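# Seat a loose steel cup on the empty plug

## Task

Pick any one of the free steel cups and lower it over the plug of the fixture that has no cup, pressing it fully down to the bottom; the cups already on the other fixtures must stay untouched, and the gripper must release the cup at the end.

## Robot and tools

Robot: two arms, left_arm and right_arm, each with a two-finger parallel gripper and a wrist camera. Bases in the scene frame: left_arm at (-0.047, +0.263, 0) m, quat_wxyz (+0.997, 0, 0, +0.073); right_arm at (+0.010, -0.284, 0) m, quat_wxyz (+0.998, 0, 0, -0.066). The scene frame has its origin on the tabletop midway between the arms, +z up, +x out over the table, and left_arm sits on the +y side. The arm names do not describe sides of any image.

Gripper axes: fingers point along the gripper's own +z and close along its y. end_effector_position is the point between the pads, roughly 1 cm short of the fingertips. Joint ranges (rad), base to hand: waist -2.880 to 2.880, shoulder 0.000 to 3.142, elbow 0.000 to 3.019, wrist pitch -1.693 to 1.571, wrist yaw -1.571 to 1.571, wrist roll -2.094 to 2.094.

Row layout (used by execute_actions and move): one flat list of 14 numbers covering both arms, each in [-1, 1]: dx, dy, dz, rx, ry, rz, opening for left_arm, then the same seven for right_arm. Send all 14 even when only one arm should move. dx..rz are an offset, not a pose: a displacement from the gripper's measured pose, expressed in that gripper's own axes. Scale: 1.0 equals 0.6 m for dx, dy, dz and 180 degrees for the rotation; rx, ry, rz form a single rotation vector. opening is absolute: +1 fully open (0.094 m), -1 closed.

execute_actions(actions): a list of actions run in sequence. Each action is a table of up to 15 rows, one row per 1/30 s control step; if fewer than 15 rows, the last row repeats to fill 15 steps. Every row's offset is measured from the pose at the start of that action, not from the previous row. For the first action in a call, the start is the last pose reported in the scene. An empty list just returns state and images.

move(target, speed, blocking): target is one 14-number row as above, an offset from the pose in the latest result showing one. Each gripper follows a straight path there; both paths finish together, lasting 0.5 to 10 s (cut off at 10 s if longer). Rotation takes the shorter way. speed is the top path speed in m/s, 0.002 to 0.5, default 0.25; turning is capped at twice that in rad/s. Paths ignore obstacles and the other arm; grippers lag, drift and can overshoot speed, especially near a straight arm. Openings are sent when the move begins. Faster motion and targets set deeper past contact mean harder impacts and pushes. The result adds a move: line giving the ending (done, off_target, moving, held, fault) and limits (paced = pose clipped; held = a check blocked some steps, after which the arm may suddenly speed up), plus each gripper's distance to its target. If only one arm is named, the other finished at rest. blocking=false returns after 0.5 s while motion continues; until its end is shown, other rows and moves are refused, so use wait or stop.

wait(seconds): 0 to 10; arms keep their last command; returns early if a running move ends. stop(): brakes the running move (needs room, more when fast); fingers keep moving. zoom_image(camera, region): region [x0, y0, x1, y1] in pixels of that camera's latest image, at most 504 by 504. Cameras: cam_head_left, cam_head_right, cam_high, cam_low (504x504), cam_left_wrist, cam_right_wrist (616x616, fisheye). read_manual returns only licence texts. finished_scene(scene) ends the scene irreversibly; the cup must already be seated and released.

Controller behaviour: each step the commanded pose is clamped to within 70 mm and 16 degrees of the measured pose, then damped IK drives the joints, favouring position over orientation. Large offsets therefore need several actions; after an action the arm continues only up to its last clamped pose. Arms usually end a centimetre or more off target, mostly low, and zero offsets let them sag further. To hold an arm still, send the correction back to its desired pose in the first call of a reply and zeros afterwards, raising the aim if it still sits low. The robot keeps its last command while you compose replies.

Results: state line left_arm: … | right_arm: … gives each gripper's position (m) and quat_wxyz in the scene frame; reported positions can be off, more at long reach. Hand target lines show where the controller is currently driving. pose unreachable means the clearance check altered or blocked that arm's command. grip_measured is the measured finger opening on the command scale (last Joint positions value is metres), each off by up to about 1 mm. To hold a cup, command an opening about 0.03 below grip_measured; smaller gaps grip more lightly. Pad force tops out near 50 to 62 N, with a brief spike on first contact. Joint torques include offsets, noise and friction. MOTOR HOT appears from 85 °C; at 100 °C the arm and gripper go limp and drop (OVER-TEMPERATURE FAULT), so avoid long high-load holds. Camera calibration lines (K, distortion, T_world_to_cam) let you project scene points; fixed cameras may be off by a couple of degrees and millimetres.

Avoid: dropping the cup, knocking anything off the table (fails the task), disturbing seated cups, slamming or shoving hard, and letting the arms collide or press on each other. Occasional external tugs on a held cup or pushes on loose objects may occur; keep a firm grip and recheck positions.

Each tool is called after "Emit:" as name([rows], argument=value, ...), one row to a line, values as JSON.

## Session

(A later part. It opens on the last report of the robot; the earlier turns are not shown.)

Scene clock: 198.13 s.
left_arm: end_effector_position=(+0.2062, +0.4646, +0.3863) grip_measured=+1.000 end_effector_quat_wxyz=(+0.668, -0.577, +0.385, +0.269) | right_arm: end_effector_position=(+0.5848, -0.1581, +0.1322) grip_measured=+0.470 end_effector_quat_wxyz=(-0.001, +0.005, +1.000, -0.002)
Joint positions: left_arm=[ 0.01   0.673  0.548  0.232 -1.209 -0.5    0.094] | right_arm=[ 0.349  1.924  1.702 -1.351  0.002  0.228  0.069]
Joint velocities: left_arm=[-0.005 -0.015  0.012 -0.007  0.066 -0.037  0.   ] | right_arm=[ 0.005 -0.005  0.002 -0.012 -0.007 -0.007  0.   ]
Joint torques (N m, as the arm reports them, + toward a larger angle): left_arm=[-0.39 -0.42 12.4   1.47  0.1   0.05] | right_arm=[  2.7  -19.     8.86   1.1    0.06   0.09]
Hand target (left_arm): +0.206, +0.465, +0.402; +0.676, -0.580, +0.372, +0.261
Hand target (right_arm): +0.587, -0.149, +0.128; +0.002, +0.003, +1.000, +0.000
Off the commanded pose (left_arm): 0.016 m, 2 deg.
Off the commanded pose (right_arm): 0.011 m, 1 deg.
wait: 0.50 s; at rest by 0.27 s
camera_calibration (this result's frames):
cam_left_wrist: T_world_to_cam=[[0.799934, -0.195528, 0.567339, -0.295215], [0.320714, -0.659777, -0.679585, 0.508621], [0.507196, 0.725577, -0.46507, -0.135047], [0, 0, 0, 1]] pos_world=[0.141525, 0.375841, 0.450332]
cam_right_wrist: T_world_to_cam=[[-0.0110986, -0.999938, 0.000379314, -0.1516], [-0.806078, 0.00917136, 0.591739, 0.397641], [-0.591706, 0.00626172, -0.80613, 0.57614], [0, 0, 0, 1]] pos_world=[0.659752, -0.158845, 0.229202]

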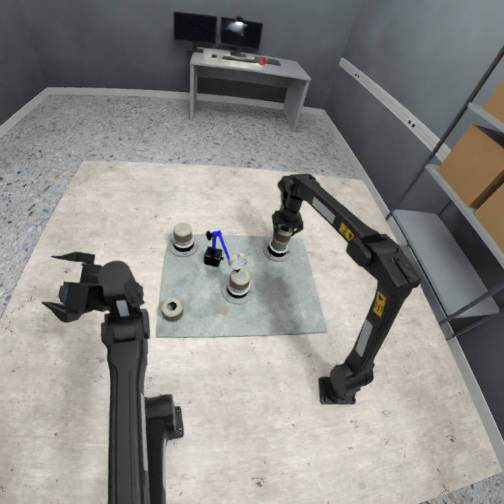

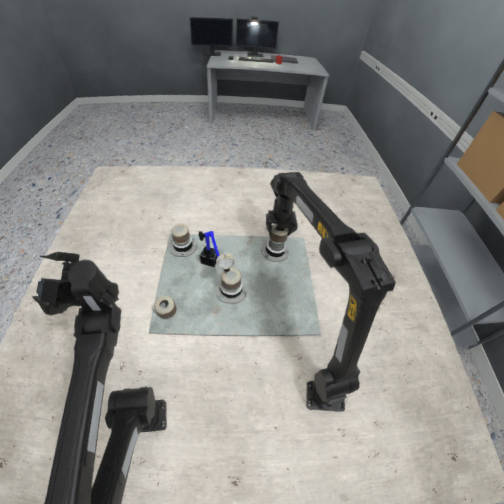

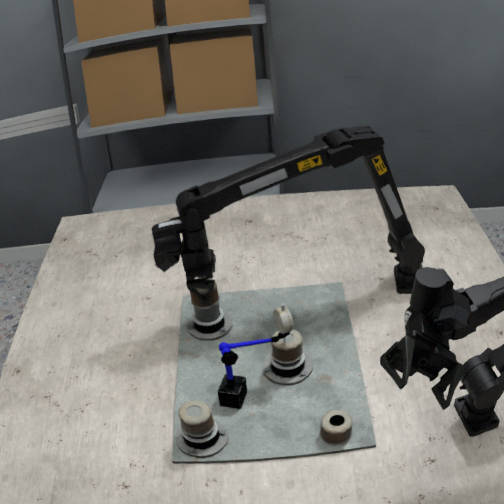

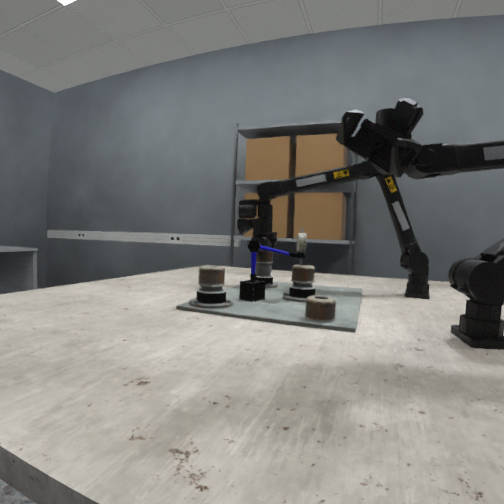

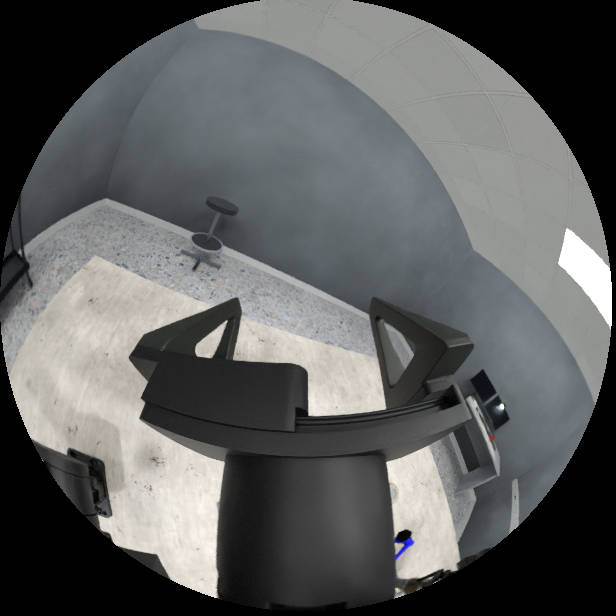

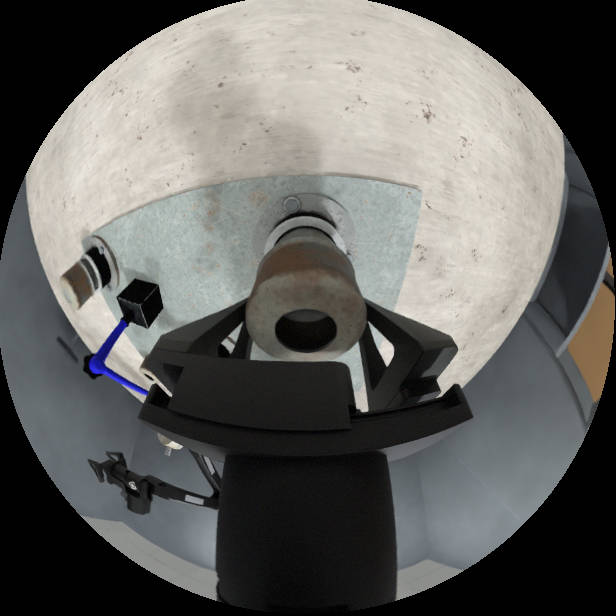

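Emit:
execute_actions([
  [[-0.0216,-0.0148,0.001,0.0016,-0.0036,-0.0099,1,-0.0044,0.0138,0.0085,-0.0013,-0.0022,-0.0010,0.42],[-0.0216,-0.0148,0.001,0.0016,-0.0036,-0.0099,1,-0.0048,0.0122,0.0103,-0.0013,-0.0025,-0.0008,0.42],[-0.0216,-0.0148,0.001,0.0016,-0.0036,-0.0099,1,-0.0052,0.0106,0.0124,-0.0013,-0.0025,-0.0006,0.42],[-0.0216,-0.0148,0.001,0.0016,-0.0036,-0.0099,1,-0.0055,0.0092,0.0147,-0.0013,-0.0025,-0.0006,0.42],[-0.0216,-0.0148,0.001,0.0016,-0.0036,-0.0099,1,-0.0058,0.0081,0.0170,-0.0013,-0.0025,-0.0006,0.42],[-0.0216,-0.0148,0.001,0.0016,-0.0036,-0.0099,1,-0.0058,0.0081,0.0193,-0.0013,-0.0025,-0.0006,0.42],[-0.0216,-0.0148,0.001,0.0016,-0.0036,-0.0099,1,-0.0058,0.0081,0.0216,-0.0013,-0.0025,-0.0006,0.42],[-0.0216,-0.0148,0.001,0.0016,-0.0036,-0.0099,1,-0.0058,0.0081,0.0240,-0.0013,-0.0025,-0.0006,0.42],[-0.0216,-0.0148,0.001,0.0016,-0.0036,-0.0099,1,-0.0058,0.0081,0.0263,-0.0013,-0.0025,-0.0006,0.42],[-0.0216,-0.0148,0.001,0.0016,-0.0036,-0.0099,1,-0.0058,0.0081,0.0286,-0.0013,-0.0025,-0.0006,0.42],[-0.0216,-0.0148,0.001,0.0016,-0.0036,-0.0099,1,-0.0058,0.0081,0.0310,-0.0013,-0.0025,-0.0006,0.42],[-0.0216,-0.0148,0.001,0.0016,-0.0036,-0.0099,1,-0.0058,0.0081,0.0333,-0.0013,-0.0025,-0.0006,0.42],[-0.0216,-0.0148,0.001,0.0016,-0.0036,-0.0099,1,-0.0058,0.0081,0.0356,-0.0013,-0.0025,-0.0006,0.42],[-0.0216,-0.0148,0.001,0.0016,-0.0036,-0.0099,1,-0.0058,0.0081,0.0380,-0.0013,-0.0025,-0.0006,0.42],[-0.0216,-0.0148,0.001,0.0016,-0.0036,-0.0099,1,-0.0058,0.0081,0.0403,-0.0013,-0.0025,-0.0006,0.42]],
  [[-0.0216,-0.0148,0.001,0.0016,-0.0036,-0.0099,1,-0.0054,0.0081,0.0181,-0.0006,-0.0013,0,0.42],[-0.0216,-0.0148,0.001,0.0016,-0.0036,-0.0099,1,-0.0054,0.0081,0.0204,-0.0006,-0.0013,0,0.42],[-0.0216,-0.0148,0.001,0.0016,-0.0036,-0.0099,1,-0.0054,0.0081,0.0226,-0.0006,-0.0013,0,0.42],[-0.0216,-0.0148,0.001,0.0016,-0.0036,-0.0099,1,-0.0054,0.0081,0.0247,-0.0006,-0.0013,0,0.42],[-0.0216,-0.0148,0.001,0.0016,-0.0036,-0.0099,1,-0.0054,0.0081,0.0267,-0.0006,-0.0013,0,0.42],[-0.0216,-0.0148,0.001,0.0016,-0.0036,-0.0099,1,-0.0054,0.0081,0.0286,-0.0006,-0.0013,0,0.42],[-0.0216,-0.0148,0.001,0.0016,-0.0036,-0.0099,1,-0.0054,0.0081,0.0304,-0.0006,-0.0013,0,0.42],[-0.0216,-0.0148,0.001,0.0016,-0.0036,-0.0099,1,-0.0054,0.0081,0.0321,-0.0006,-0.0013,0,0.42],[-0.0216,-0.0148,0.001,0.0016,-0.0036,-0.0099,1,-0.0054,0.0081,0.0337,-0.0006,-0.0013,0,0.42],[-0.0216,-0.0148,0.001,0.0016,-0.0036,-0.0099,1,-0.0054,0.0081,0.0352,-0.0006,-0.0013,0,0.42],[-0.0216,-0.0148,0.001,0.0016,-0.0036,-0.0099,1,-0.0054,0.0081,0.0366,-0.0006,-0.0013,0,0.42],[-0.0216,-0.0148,0.001,0.0016,-0.0036,-0.0099,1,-0.0054,0.0081,0.0379,-0.0006,-0.0013,0,0.42],[-0.0216,-0.0148,0.001,0.0016,-0.0036,-0.0099,1,-0.0054,0.0081,0.0391,-0.0006,-0.0013,0,0.42],[-0.0216,-0.0148,0.001,0.0016,-0.0036,-0.0099,1,-0.0054,0.0081,0.0402,-0.0006,-0.0013,0,0.42],[-0.0216,-0.0148,0.001,0.0016,-0.0036,-0.0099,1,-0.0054,0.0081,0.0412,-0.0006,-0.0013,0,0.42]],
])

Emit:
wait(seconds=0.5)

Scene clock: 223.67 s.
left_arm: end_effector_position=(+0.2062, +0.4646, +0.3863) grip_measured=+1.000 end_effector_quat_wxyz=(+0.668, -0.577, +0.385, +0.269) | right_arm: end_effector_position=(+0.5849, -0.1580, +0.0987) grip_measured=+0.470 end_effector_quat_wxyz=(+0.001, +0.005, +1.000, -0.001)
Joint positions: left_arm=[ 0.01   0.673  0.548  0.232 -1.209 -0.5    0.094] | right_arm=[ 0.349  1.945  1.643 -1.268  0.002  0.228  0.069]
Joint velocities: left_arm=[-0.005 -0.015 -0.002 -0.002 -0.051  0.066  0.   ] | right_arm=[-0.005  0.024 -0.037  0.022  0.007 -0.022  0.001]
Joint torques (N m, as the arm reports them, + toward a larger angle): left_arm=[-0.34 -0.42 12.39  1.47  0.1   0.05] | right_arm=[  2.02 -19.02   8.57   1.03   0.07   0.07]
Hand target (left_arm): +0.206, +0.465, +0.402; +0.676, -0.580, +0.372, +0.261
Hand target (right_arm): +0.588, -0.153, +0.093; +0.004, +0.005, +1.000, +0.000
Off the commanded pose (left_arm): 0.016 m, 2 deg.
Off the commanded pose (right_arm): 0.008 m, 0 deg.
camera_calibration (this result's frames):
cam_left_wrist: T_world_to_cam=[[0.799934, -0.195528, 0.567339, -0.295215], [0.320714, -0.659777, -0.679585, 0.508621], [0.507196, 0.725577, -0.46507, -0.135047], [0, 0, 0, 1]] pos_world=[0.141525, 0.375841, 0.450332]
cam_right_wrist: T_world_to_cam=[[-0.0110984, -0.999938, -0.000485283, -0.151501], [-0.808276, 0.00868541, 0.58874, 0.41893], [-0.588699, 0.00692632, -0.808323, 0.547758], [0, 0, 0, 1]] pos_world=[0.659394, -0.158924, 0.19605]

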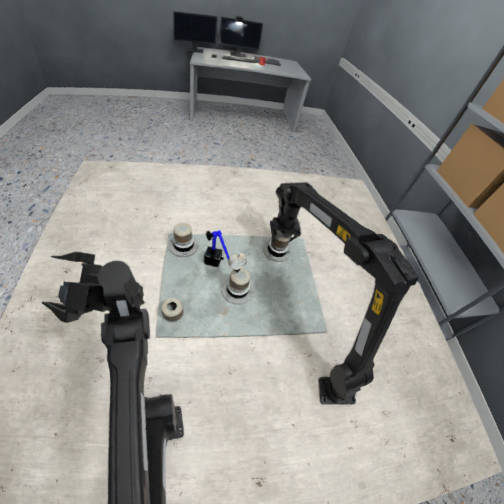

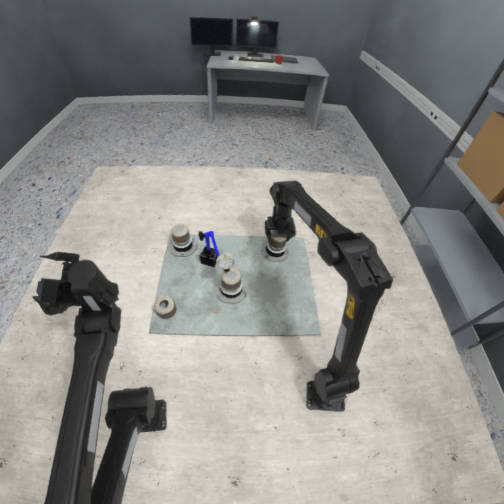

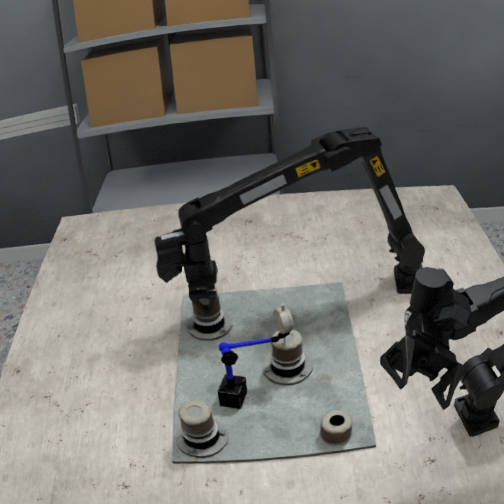

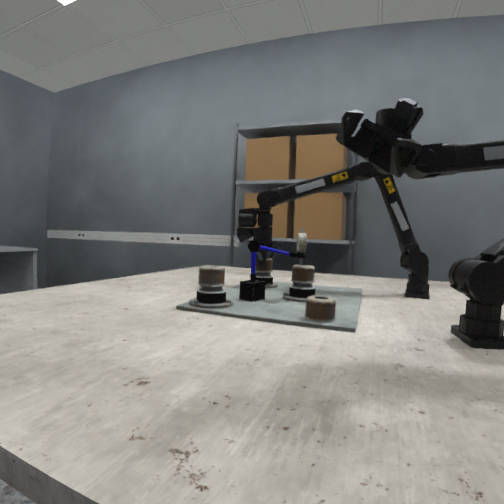

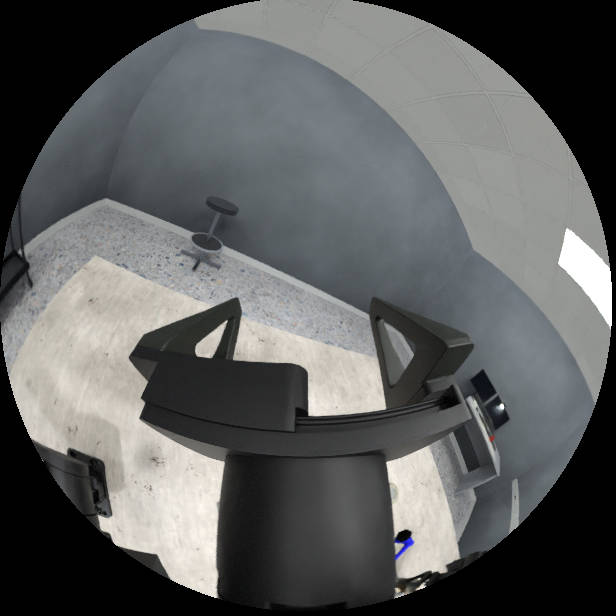

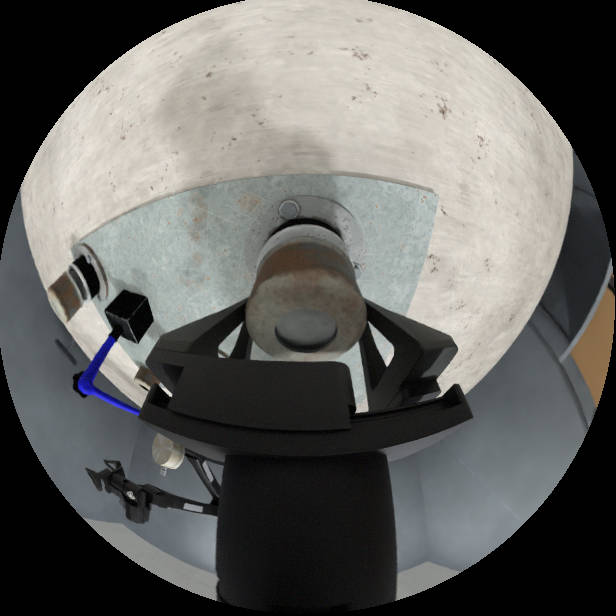

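Scene clock: 224.17 s.
left_arm: end_effector_position=(+0.2062, +0.4646, +0.3863) grip_measured=+1.000 end_effector_quat_wxyz=(+0.668, -0.577, +0.385, +0.269) | right_arm: end_effector_position=(+0.5851, -0.1580, +0.0973) grip_measured=+0.470 end_effector_quat_wxyz=(+0.001, +0.005, +1.000, -0.001)
Joint positions: left_arm=[ 0.01   0.673  0.548  0.232 -1.209 -0.5    0.094] | right_arm=[ 0.349  1.947  1.642 -1.264  0.002  0.228  0.069]
Joint velocities: left_arm=[ 0.015  0.005  0.007  0.007 -0.066  0.066  0.   ] | right_arm=[-0.005  0.005  0.017  0.027 -0.051 -0.095  0.   ]
Joint torques (N m, as the arm reports them, + toward a larger angle): left_arm=[-0.35 -0.44 12.4   1.48  0.1   0.05] | right_arm=[  1.98 -19.02   8.64   1.06   0.07   0.07]
Hand target (left_arm): +0.206, +0.465, +0.402; +0.676, -0.580, +0.372, +0.261
Hand target (right_arm): +0.588, -0.153, +0.093; +0.004, +0.005, +1.000, +0.000
Off the commanded pose (left_arm): 0.016 m, 2 deg.
Off the commanded pose (right_arm): 0.007 m, 0 deg.
wait: 0.50 s; at rest by 0.17 s
camera_calibration (this result's frames):
cam_left_wrist: T_world_to_cam=[[0.799934, -0.195528, 0.567339, -0.295215], [0.320714, -0.659777, -0.679585, 0.508621], [0.507196, 0.725577, -0.46507, -0.135047], [0, 0, 0, 1]] pos_world=[0.141525, 0.375841, 0.450332]
cam_right_wrist: T_world_to_cam=[[-0.0110982, -0.999938, -0.000571743, -0.151438], [-0.808495, 0.00863695, 0.588439, 0.42011], [-0.588398, 0.00699288, -0.808541, 0.546605], [0, 0, 0, 1]] pos_world=[0.659597, -0.158879, 0.194657]

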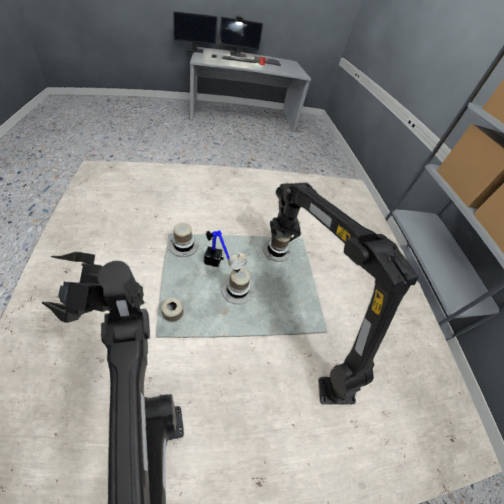

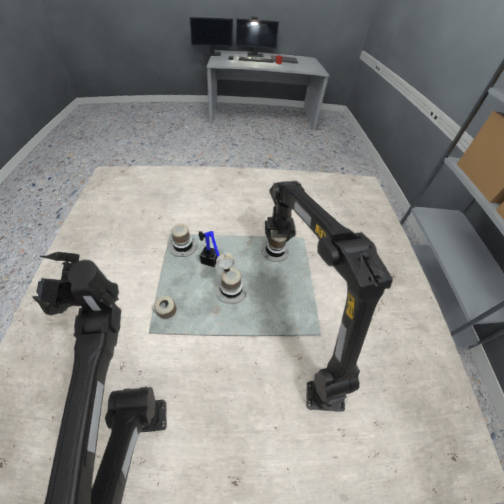

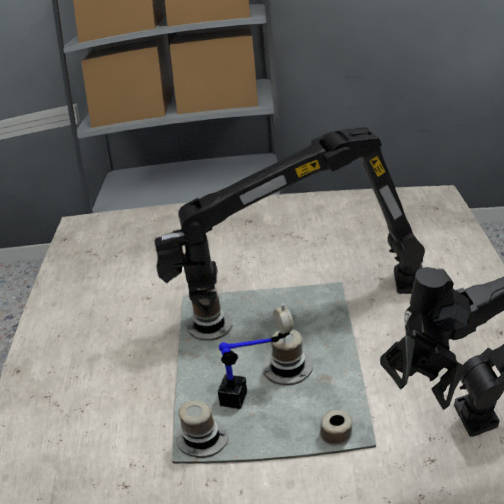

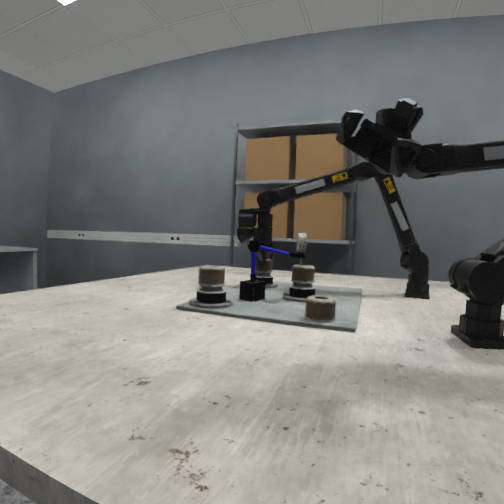

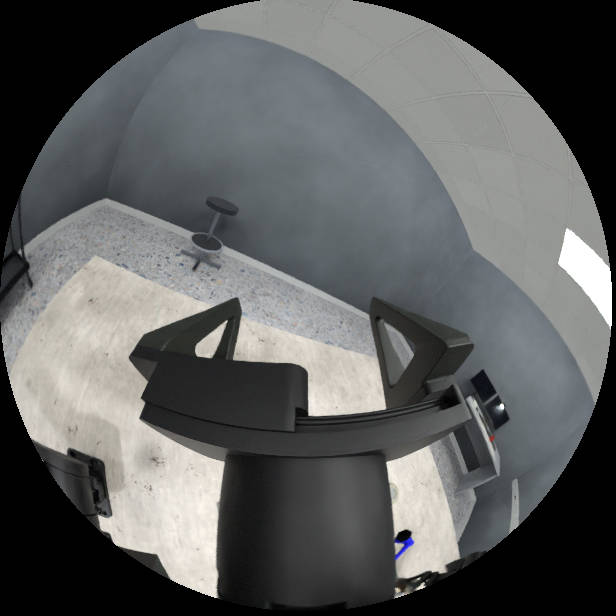

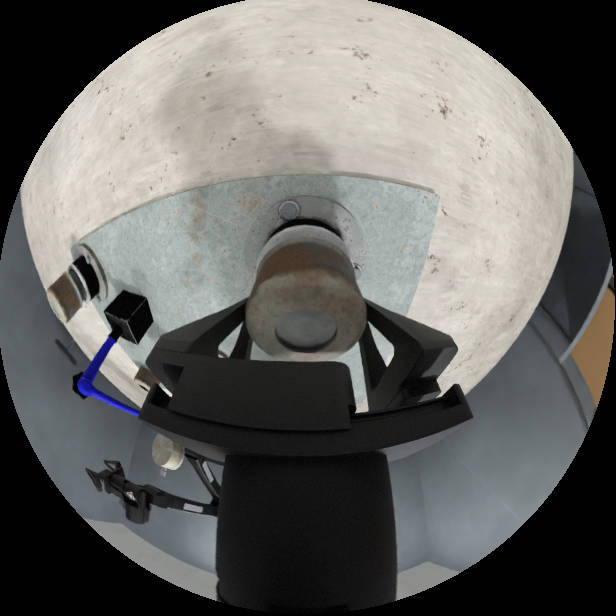

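Emit:
execute_actions([
  [[-0.0216,-0.0148,0.001,0.0016,-0.0036,-0.0099,1,-0.0050,0.0081,0.0082,-0.0006,-0.0016,0,0.42],[-0.0216,-0.0148,0.001,0.0016,-0.0036,-0.0099,1,-0.0050,0.0081,0.0092,-0.0006,-0.0016,0,0.42],[-0.0216,-0.0148,0.001,0.0016,-0.0036,-0.0099,1,-0.0050,0.0081,0.0102,-0.0006,-0.0016,0,0.42],[-0.0216,-0.0148,0.001,0.0016,-0.0036,-0.0099,1,-0.0050,0.0081,0.0113,-0.0006,-0.0016,0,0.42],[-0.0216,-0.0148,0.001,0.0016,-0.0036,-0.0099,1,-0.0050,0.0081,0.0124,-0.0006,-0.0016,0,0.42],[-0.0216,-0.0148,0.001,0.0016,-0.0036,-0.0099,1,-0.0050,0.0081,0.0135,-0.0006,-0.0016,0,0.42],[-0.0216,-0.0148,0.001,0.0016,-0.0036,-0.0099,1,-0.0050,0.0081,0.0147,-0.0006,-0.0016,0,0.42],[-0.0216,-0.0148,0.001,0.0016,-0.0036,-0.0099,1,-0.0050,0.0081,0.0159,-0.0006,-0.0016,0,0.42],[-0.0216,-0.0148,0.001,0.0016,-0.0036,-0.0099,1,-0.0050,0.0081,0.0171,-0.0006,-0.0016,0,0.42],[-0.0216,-0.0148,0.001,0.0016,-0.0036,-0.0099,1,-0.0050,0.0081,0.0184,-0.0006,-0.0016,0,0.42],[-0.0216,-0.0148,0.001,0.0016,-0.0036,-0.0099,1,-0.0050,0.0081,0.0197,-0.0006,-0.0016,0,0.42],[-0.0216,-0.0148,0.001,0.0016,-0.0036,-0.0099,1,-0.0050,0.0081,0.0210,-0.0006,-0.0016,0,0.42],[-0.0216,-0.0148,0.001,0.0016,-0.0036,-0.0099,1,-0.0050,0.0081,0.0223,-0.0006,-0.0016,0,0.42],[-0.0216,-0.0148,0.001,0.0016,-0.0036,-0.0099,1,-0.0050,0.0081,0.0236,-0.0006,-0.0016,0,0.42],[-0.0216,-0.0148,0.001,0.0016,-0.0036,-0.0099,1,-0.0050,0.0081,0.0250,-0.0006,-0.0016,0,0.42]],
])

Emit:
wait(seconds=0.3)

Scene clock: 231.97 s.
left_arm: end_effector_position=(+0.2062, +0.4646, +0.3863) grip_measured=+1.000 end_effector_quat_wxyz=(+0.668, -0.577, +0.385, +0.269) | right_arm: end_effector_position=(+0.5850, -0.1580, +0.0955) grip_measured=+0.470 end_effector_quat_wxyz=(+0.002, +0.006, +1.000, -0.001)
Joint positions: left_arm=[ 0.01   0.673  0.548  0.232 -1.209 -0.5    0.094] | right_arm=[ 0.349  1.947  1.637 -1.258  0.002  0.229  0.069]
Joint velocities: left_arm=[ 0.005 -0.005 -0.002 -0.002 -0.051 -0.007  0.   ] | right_arm=[-0.015 -0.005 -0.027  0.012  0.037 -0.051  0.   ]
Joint torques (N m, as the arm reports them, + toward a larger angle): left_arm=[-0.38 -0.45 12.39  1.48  0.1   0.05] | right_arm=[  2.   -18.44   7.88   1.8    0.08   0.07]
Hand target (left_arm): +0.206, +0.465, +0.402; +0.676, -0.580, +0.372, +0.261
Hand target (right_arm): +0.588, -0.153, +0.082; +0.003, +0.005, +1.000, -0.000
Off the commanded pose (left_arm): 0.016 m, 2 deg.
Off the commanded pose (right_arm): 0.014 m, 0 deg.
camera_calibration (this result's frames):
cam_left_wrist: T_world_to_cam=[[0.799934, -0.195528, 0.567339, -0.295215], [0.320714, -0.659777, -0.679585, 0.508621], [0.507196, 0.725577, -0.46507, -0.135047], [0, 0, 0, 1]] pos_world=[0.141525, 0.375841, 0.450332]
cam_right_wrist: T_world_to_cam=[[-0.0114782, -0.999934, -0.00100553, -0.151198], [-0.809587, 0.008703, 0.586935, 0.421882], [-0.586888, 0.00755102, -0.809633, 0.544395], [0, 0, 0, 1]] pos_world=[0.659314, -0.15897, 0.192991]

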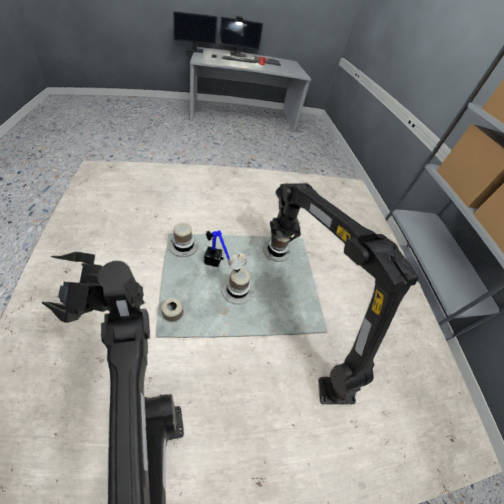

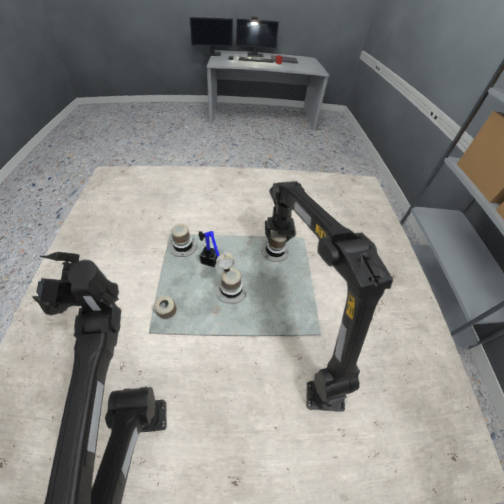

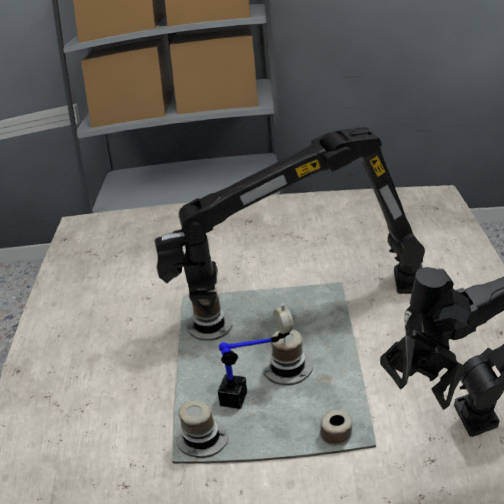

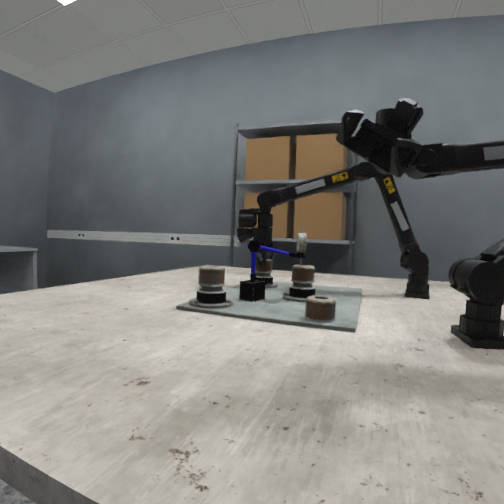

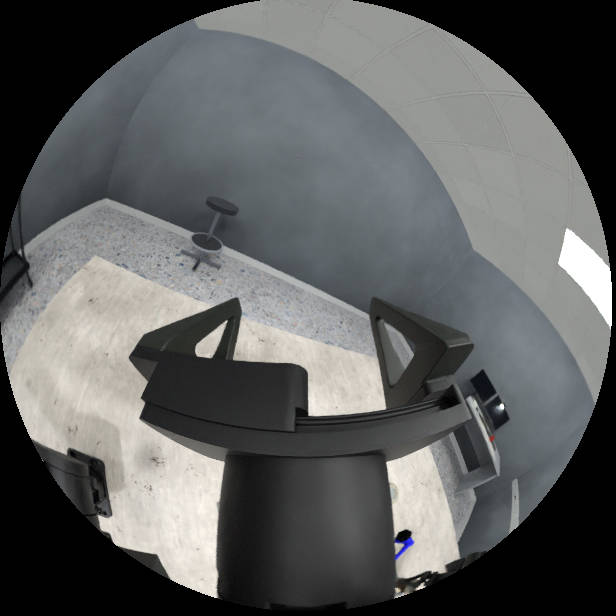

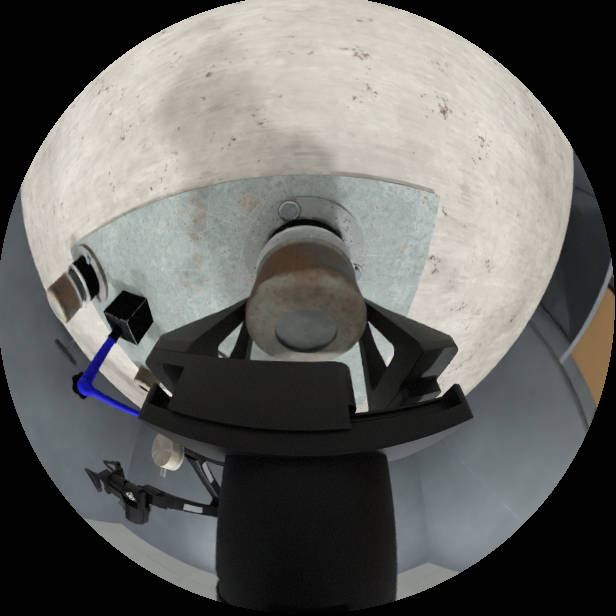

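Scene clock: 232.27 s.
left_arm: end_effector_position=(+0.2062, +0.4646, +0.3863) grip_measured=+1.000 end_effector_quat_wxyz=(+0.668, -0.577, +0.385, +0.269) | right_arm: end_effector_position=(+0.5850, -0.1580, +0.0955) grip_measured=+0.470 end_effector_quat_wxyz=(+0.002, +0.006, +1.000, -0.001)
Joint positions: left_arm=[ 0.01   0.673  0.548  0.232 -1.209 -0.5    0.094] | right_arm=[ 0.349  1.947  1.637 -1.258  0.002  0.229  0.069]
Joint velocities: left_arm=[-0.005  0.015 -0.037  0.002 -0.037  0.007  0.   ] | right_arm=[-0.005 -0.005 -0.007  0.002 -0.007  0.022  0.   ]
Joint torques (N m, as the arm reports them, + toward a larger angle): left_arm=[-0.38 -0.41 12.39  1.48  0.1   0.05] | right_arm=[  2.03 -18.42   7.8    1.86   0.08   0.07]
Hand target (left_arm): +0.206, +0.465, +0.402; +0.676, -0.580, +0.372, +0.261
Hand target (right_arm): +0.588, -0.153, +0.082; +0.003, +0.005, +1.000, -0.000
Off the commanded pose (left_arm): 0.016 m, 2 deg.
Off the commanded pose (right_arm): 0.014 m, 0 deg.
wait: 0.30 s; at rest by 0.17 s
camera_calibration (this result's frames):
cam_left_wrist: T_world_to_cam=[[0.799934, -0.195528, 0.567339, -0.295215], [0.320714, -0.659777, -0.679585, 0.508621], [0.507196, 0.725577, -0.46507, -0.135047], [0, 0, 0, 1]] pos_world=[0.141525, 0.375841, 0.450332]
cam_right_wrist: T_world_to_cam=[[-0.0114782, -0.999934, -0.00100553, -0.151198], [-0.809587, 0.008703, 0.586935, 0.421882], [-0.586888, 0.00755102, -0.809633, 0.544395], [0, 0, 0, 1]] pos_world=[0.659314, -0.15897, 0.192991]

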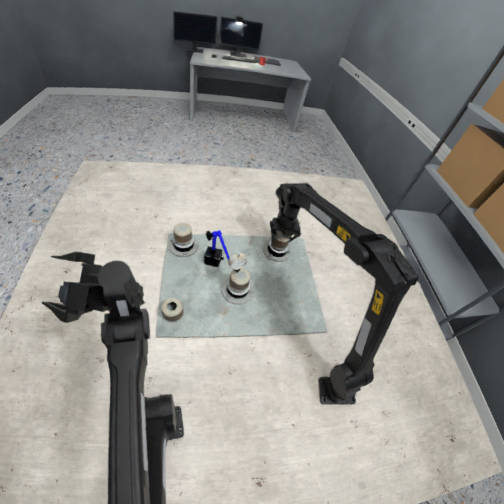

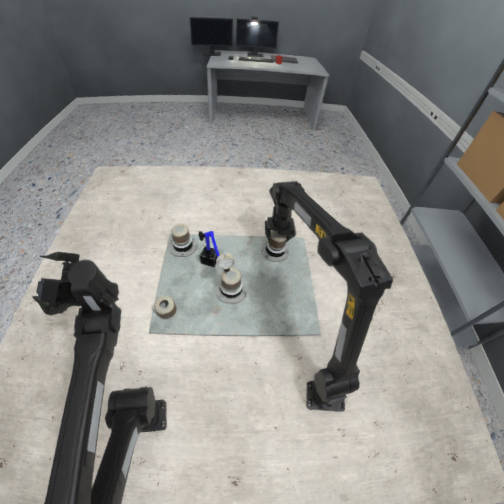

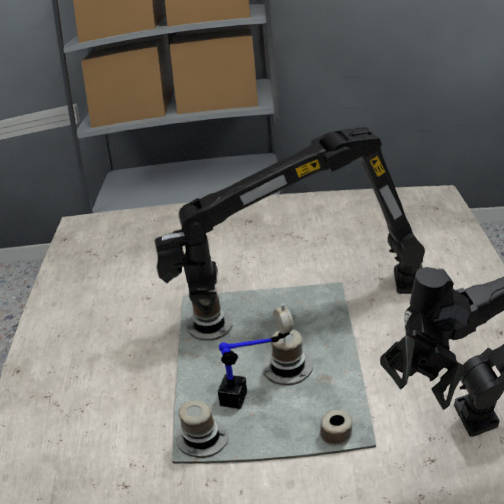

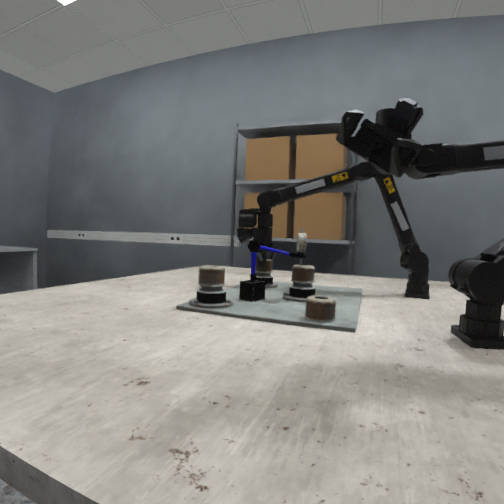

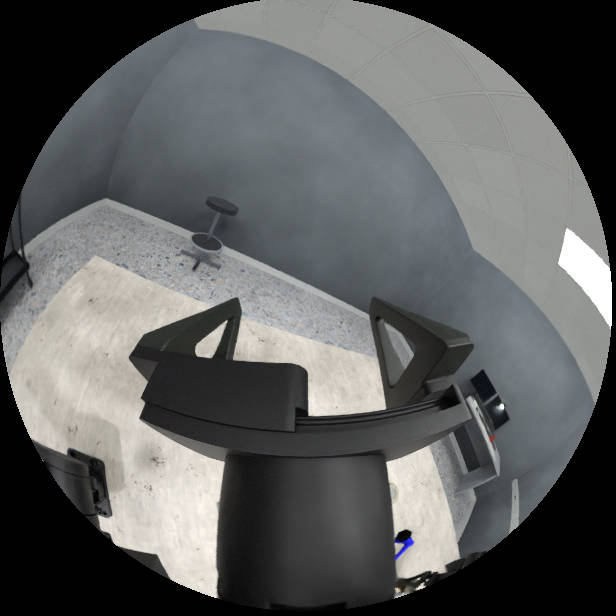

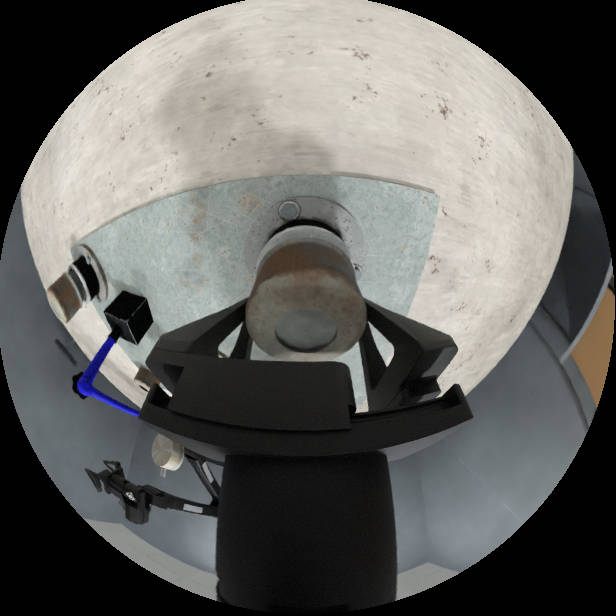

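Emit:
execute_actions([
  [[-0.0216,-0.0148,0.001,0.0016,-0.0036,-0.0099,1,-0.0046,0.0070,0.0190,-0.0005,-0.0006,0,0.42],[-0.0216,-0.0148,0.001,0.0016,-0.0036,-0.0099,1,-0.0042,0.0058,0.0140,-0.0004,-0.0005,0,0.42],[-0.0216,-0.0148,0.001,0.0016,-0.0036,-0.0099,1,-0.0038,0.0045,0.0085,-0.0003,-0.0003,0,0.42],[-0.0216,-0.0148,0.001,0.0016,-0.0036,-0.0099,1,-0.0034,0.0032,0.0040,-0.0002,-0.0002,0,0.42],[-0.0216,-0.0148,0.001,0.0016,-0.0036,-0.0099,1,-0.003,0.002,0.001,0,0,0,0.43],[-0.0216,-0.0148,0.001,0.0016,-0.0036,-0.0099,1,-0.003,0.002,0,0,0,0,0.45],[-0.0216,-0.0148,0.001,0.0016,-0.0036,-0.0099,1,-0.003,0.002,0,0,0,0,0.47],[-0.0216,-0.0148,0.001,0.0016,-0.0036,-0.0099,1,-0.003,0.002,0,0,0,0,0.50],[-0.0216,-0.0148,0.001,0.0016,-0.0036,-0.0099,1,-0.003,0.002,0,0,0,0,0.55],[-0.0216,-0.0148,0.001,0.0016,-0.0036,-0.0099,1,-0.003,0.002,0,0,0,0,0.62],[-0.0216,-0.0148,0.001,0.0016,-0.0036,-0.0099,1,-0.003,0.002,0,0,0,0,0.70],[-0.0216,-0.0148,0.001,0.0016,-0.0036,-0.0099,1,-0.003,0.002,-0.002,0,0,0,0.78],[-0.0216,-0.0148,0.001,0.0016,-0.0036,-0.0099,1,-0.003,0.002,-0.005,0,0,0,0.86],[-0.0216,-0.0148,0.001,0.0016,-0.0036,-0.0099,1,-0.003,0.002,-0.009,0,0,0,0.94],[-0.0216,-0.0148,0.001,0.0016,-0.0036,-0.0099,1,-0.003,0.002,-0.014,0,0,0,1]],
  [[-0.0216,-0.0148,0.001,0.0016,-0.0036,-0.0099,1,-0.004,0.002,-0.020,0,-0.001,0,1],[-0.0216,-0.0148,0.001,0.0016,-0.0036,-0.0099,1,-0.005,0.002,-0.027,0,-0.002,0,1],[-0.0216,-0.0148,0.001,0.0016,-0.0036,-0.0099,1,-0.007,0.002,-0.035,0,-0.003,0,1],[-0.0216,-0.0148,0.001,0.0016,-0.0036,-0.0099,1,-0.009,0.003,-0.044,0,-0.004,0,1],[-0.0216,-0.0148,0.001,0.0016,-0.0036,-0.0099,1,-0.011,0.003,-0.053,0,-0.005,0,1],[-0.0216,-0.0148,0.001,0.0016,-0.0036,-0.0099,1,-0.013,0.003,-0.062,0,-0.006,0,1],[-0.0216,-0.0148,0.001,0.0016,-0.0036,-0.0099,1,-0.015,0.004,-0.071,0,-0.007,0,1],[-0.0216,-0.0148,0.001,0.0016,-0.0036,-0.0099,1,-0.016,0.004,-0.080,0,-0.008,0,1],[-0.0216,-0.0148,0.001,0.0016,-0.0036,-0.0099,1,-0.017,0.004,-0.088,0,-0.009,0,1],[-0.0216,-0.0148,0.001,0.0016,-0.0036,-0.0099,1,-0.018,0.004,-0.096,0,-0.010,0,1],[-0.0216,-0.0148,0.001,0.0016,-0.0036,-0.0099,1,-0.019,0.004,-0.103,0,-0.010,0,1],[-0.0216,-0.0148,0.001,0.0016,-0.0036,-0.0099,1,-0.020,0.004,-0.109,0,-0.010,0,1],[-0.0216,-0.0148,0.001,0.0016,-0.0036,-0.0099,1,-0.020,0.004,-0.113,0,-0.010,0,1],[-0.0216,-0.0148,0.001,0.0016,-0.0036,-0.0099,1,-0.020,0.004,-0.116,0,-0.010,0,1],[-0.0216,-0.0148,0.001,0.0016,-0.0036,-0.0099,1,-0.020,0.004,-0.117,0,-0.010,0,1]],
])

Emit:
wait(seconds=0.5)

Scene clock: 250.53 s.
left_arm: end_effector_position=(+0.2062, +0.4646, +0.3863) grip_measured=+1.000 end_effector_quat_wxyz=(+0.668, -0.577, +0.385, +0.269) | right_arm: end_effector_position=(+0.5827, -0.1590, +0.1307) grip_measured=+1.000 end_effector_quat_wxyz=(-0.012, +0.005, +1.000, -0.005)
Joint positions: left_arm=[ 0.01   0.673  0.548  0.232 -1.209 -0.5    0.094] | right_arm=[ 0.349  1.934  1.713 -1.375  0.005  0.229  0.094]
Joint velocities: left_arm=[-0.005 -0.005 -0.002  0.002 -0.007 -0.081  0.   ] | right_arm=[-0.005 -0.103  0.217 -0.134 -0.007 -0.066  0.   ]
Joint torques (N m, as the arm reports them, + toward a larger angle): left_arm=[-0.4  -0.35 12.4   1.47  0.1   0.05] | right_arm=[  1.54 -20.62  12.35  -0.25   0.26   0.01]
Hand target (left_arm): +0.206, +0.465, +0.402; +0.676, -0.580, +0.372, +0.261
Hand target (right_arm): +0.595, -0.156, +0.166; +0.017, +0.006, +1.000, -0.001
Off the commanded pose (left_arm): 0.016 m, 2 deg.
Off the commanded pose (right_arm): 0.038 m, 3 deg.
camera_calibration (this result's frames):
cam_left_wrist: T_world_to_cam=[[0.799934, -0.195528, 0.567339, -0.295215], [0.320714, -0.659777, -0.679585, 0.508621], [0.507196, 0.725577, -0.46507, -0.135047], [0, 0, 0, 1]] pos_world=[0.141525, 0.375841, 0.450332]
cam_right_wrist: T_world_to_cam=[[-0.0113462, -0.999901, 0.00826193, -0.153458], [-0.792775, 0.0140308, 0.609353, 0.387453], [-0.609408, 0.000363954, -0.792856, 0.581336], [0, 0, 0, 1]] pos_world=[0.659693, -0.159091, 0.226088]

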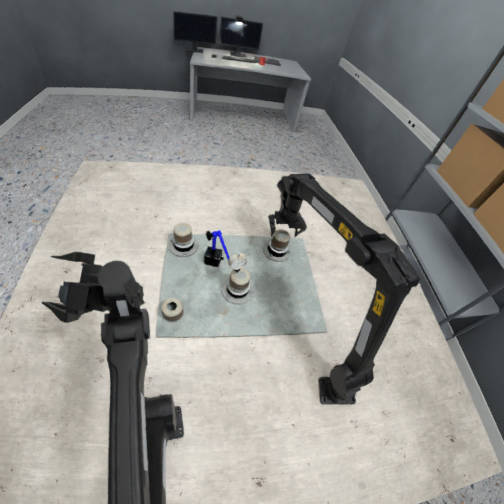

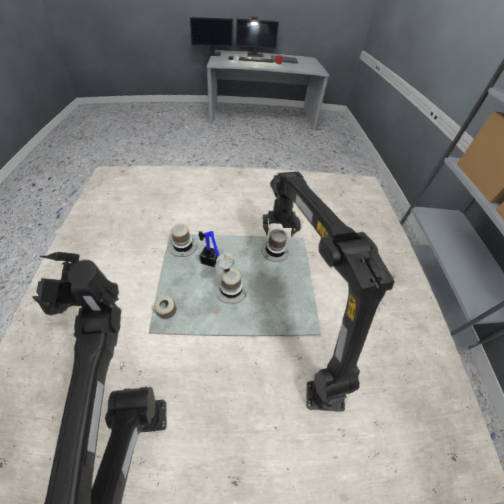

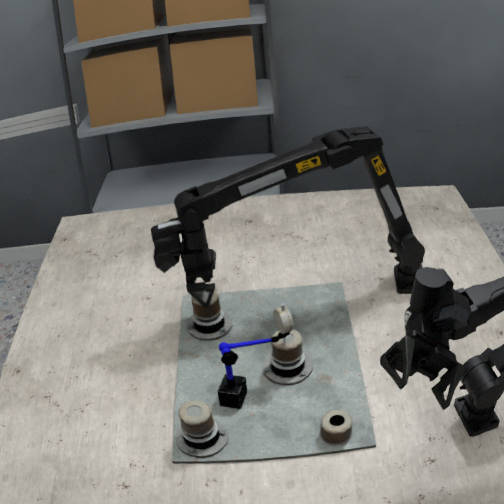

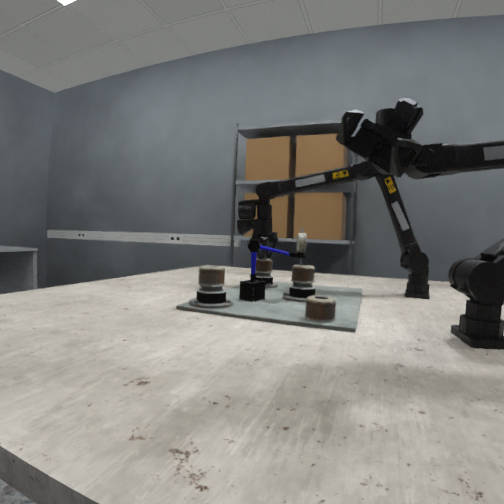

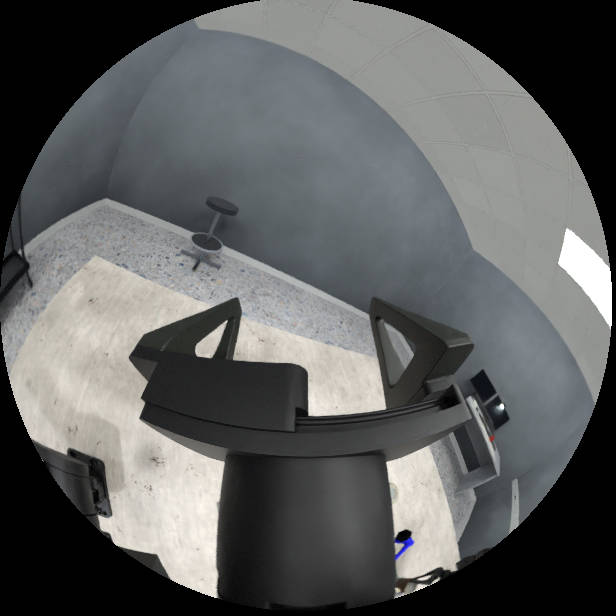

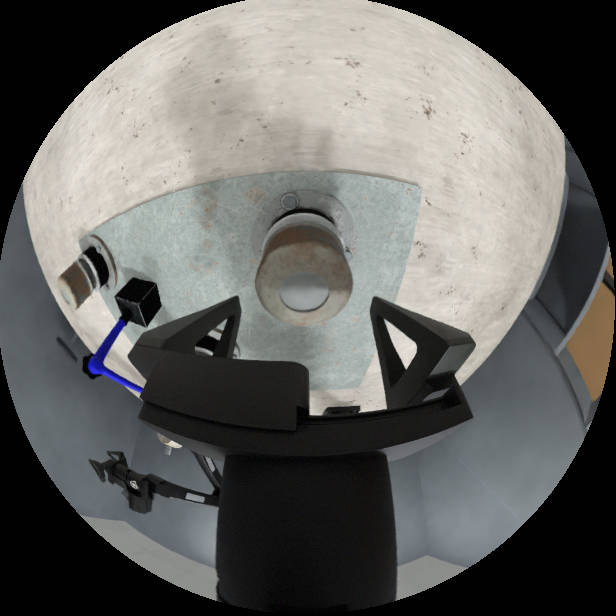

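Scene clock: 251.03 s.
left_arm: end_effector_position=(+0.2062, +0.4646, +0.3863) grip_measured=+1.000 end_effector_quat_wxyz=(+0.668, -0.577, +0.385, +0.269) | right_arm: end_effector_position=(+0.5851, -0.1585, +0.1472) grip_measured=+1.000 end_effector_quat_wxyz=(-0.000, +0.006, +1.000, -0.003)
Joint positions: left_arm=[ 0.01   0.673  0.548  0.232 -1.209 -0.5    0.094] | right_arm=[ 0.349  1.916  1.729 -1.386  0.005  0.229  0.094]
Joint velocities: left_arm=[ 0.005  0.005  0.017 -0.002 -0.007 -0.037  0.   ] | right_arm=[-0.005  0.005  0.007 -0.002 -0.051 -0.051  0.   ]
Joint torques (N m, as the arm reports them, + toward a larger angle): left_arm=[-0.4  -0.4  12.39  1.46  0.1   0.05] | right_arm=[  1.58 -19.89  12.23  -0.16   0.26   0.01]
Hand target (left_arm): +0.206, +0.465, +0.402; +0.676, -0.580, +0.372, +0.261
Hand target (right_arm): +0.595, -0.156, +0.166; +0.017, +0.006, +1.000, -0.001
Off the commanded pose (left_arm): 0.016 m, 2 deg.
Off the commanded pose (right_arm): 0.022 m, 2 deg.
wait: 0.50 s; at rest by 0.33 s
camera_calibration (this result's frames):
cam_left_wrist: T_world_to_cam=[[0.799934, -0.195528, 0.567339, -0.295215], [0.320714, -0.659777, -0.679585, 0.508621], [0.507196, 0.725577, -0.46507, -0.135047], [0, 0, 0, 1]] pos_world=[0.141525, 0.375841, 0.450332]
cam_right_wrist: T_world_to_cam=[[-0.011476, -0.99993, 0.00280749, -0.152148], [-0.806856, 0.0109185, 0.590647, 0.38986], [-0.590637, 0.00451305, -0.806925, 0.587639], [0, 0, 0, 1]] pos_world=[0.659896, -0.159046, 0.244338]

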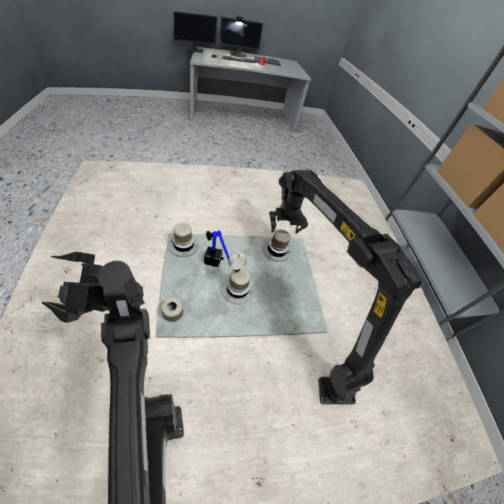

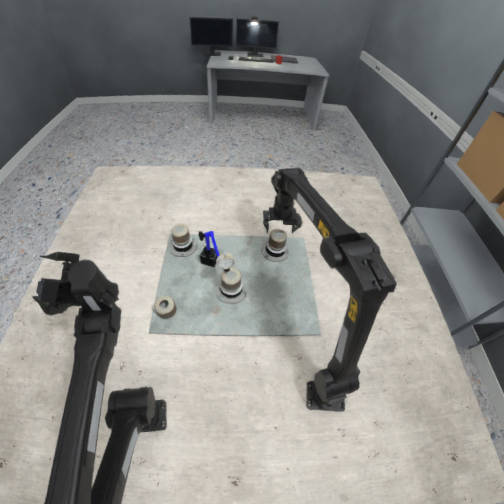

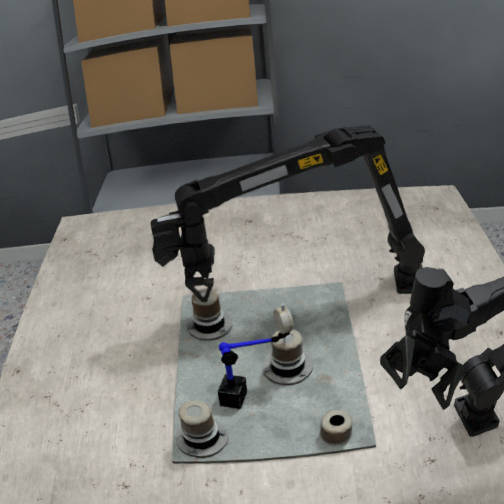

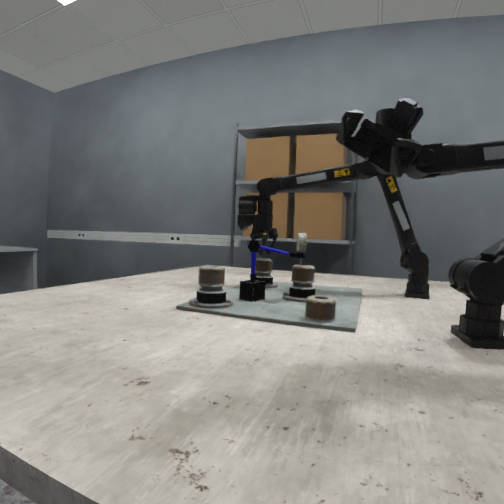

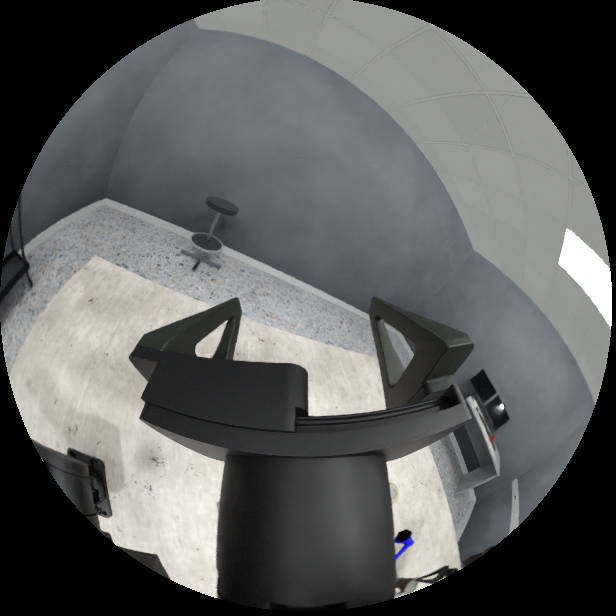

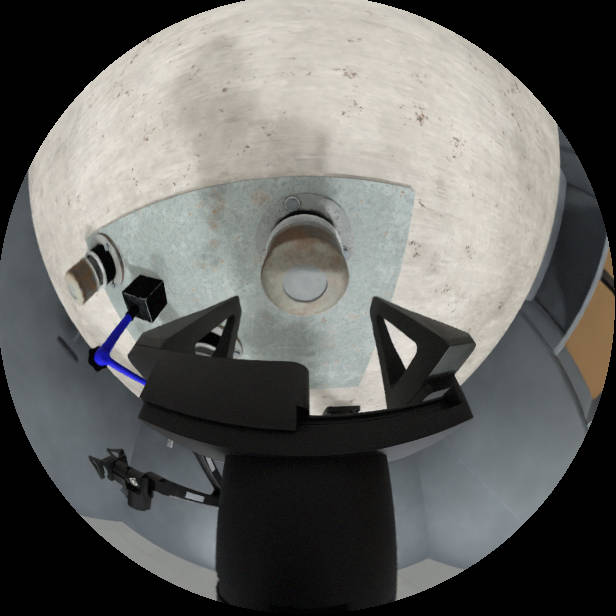

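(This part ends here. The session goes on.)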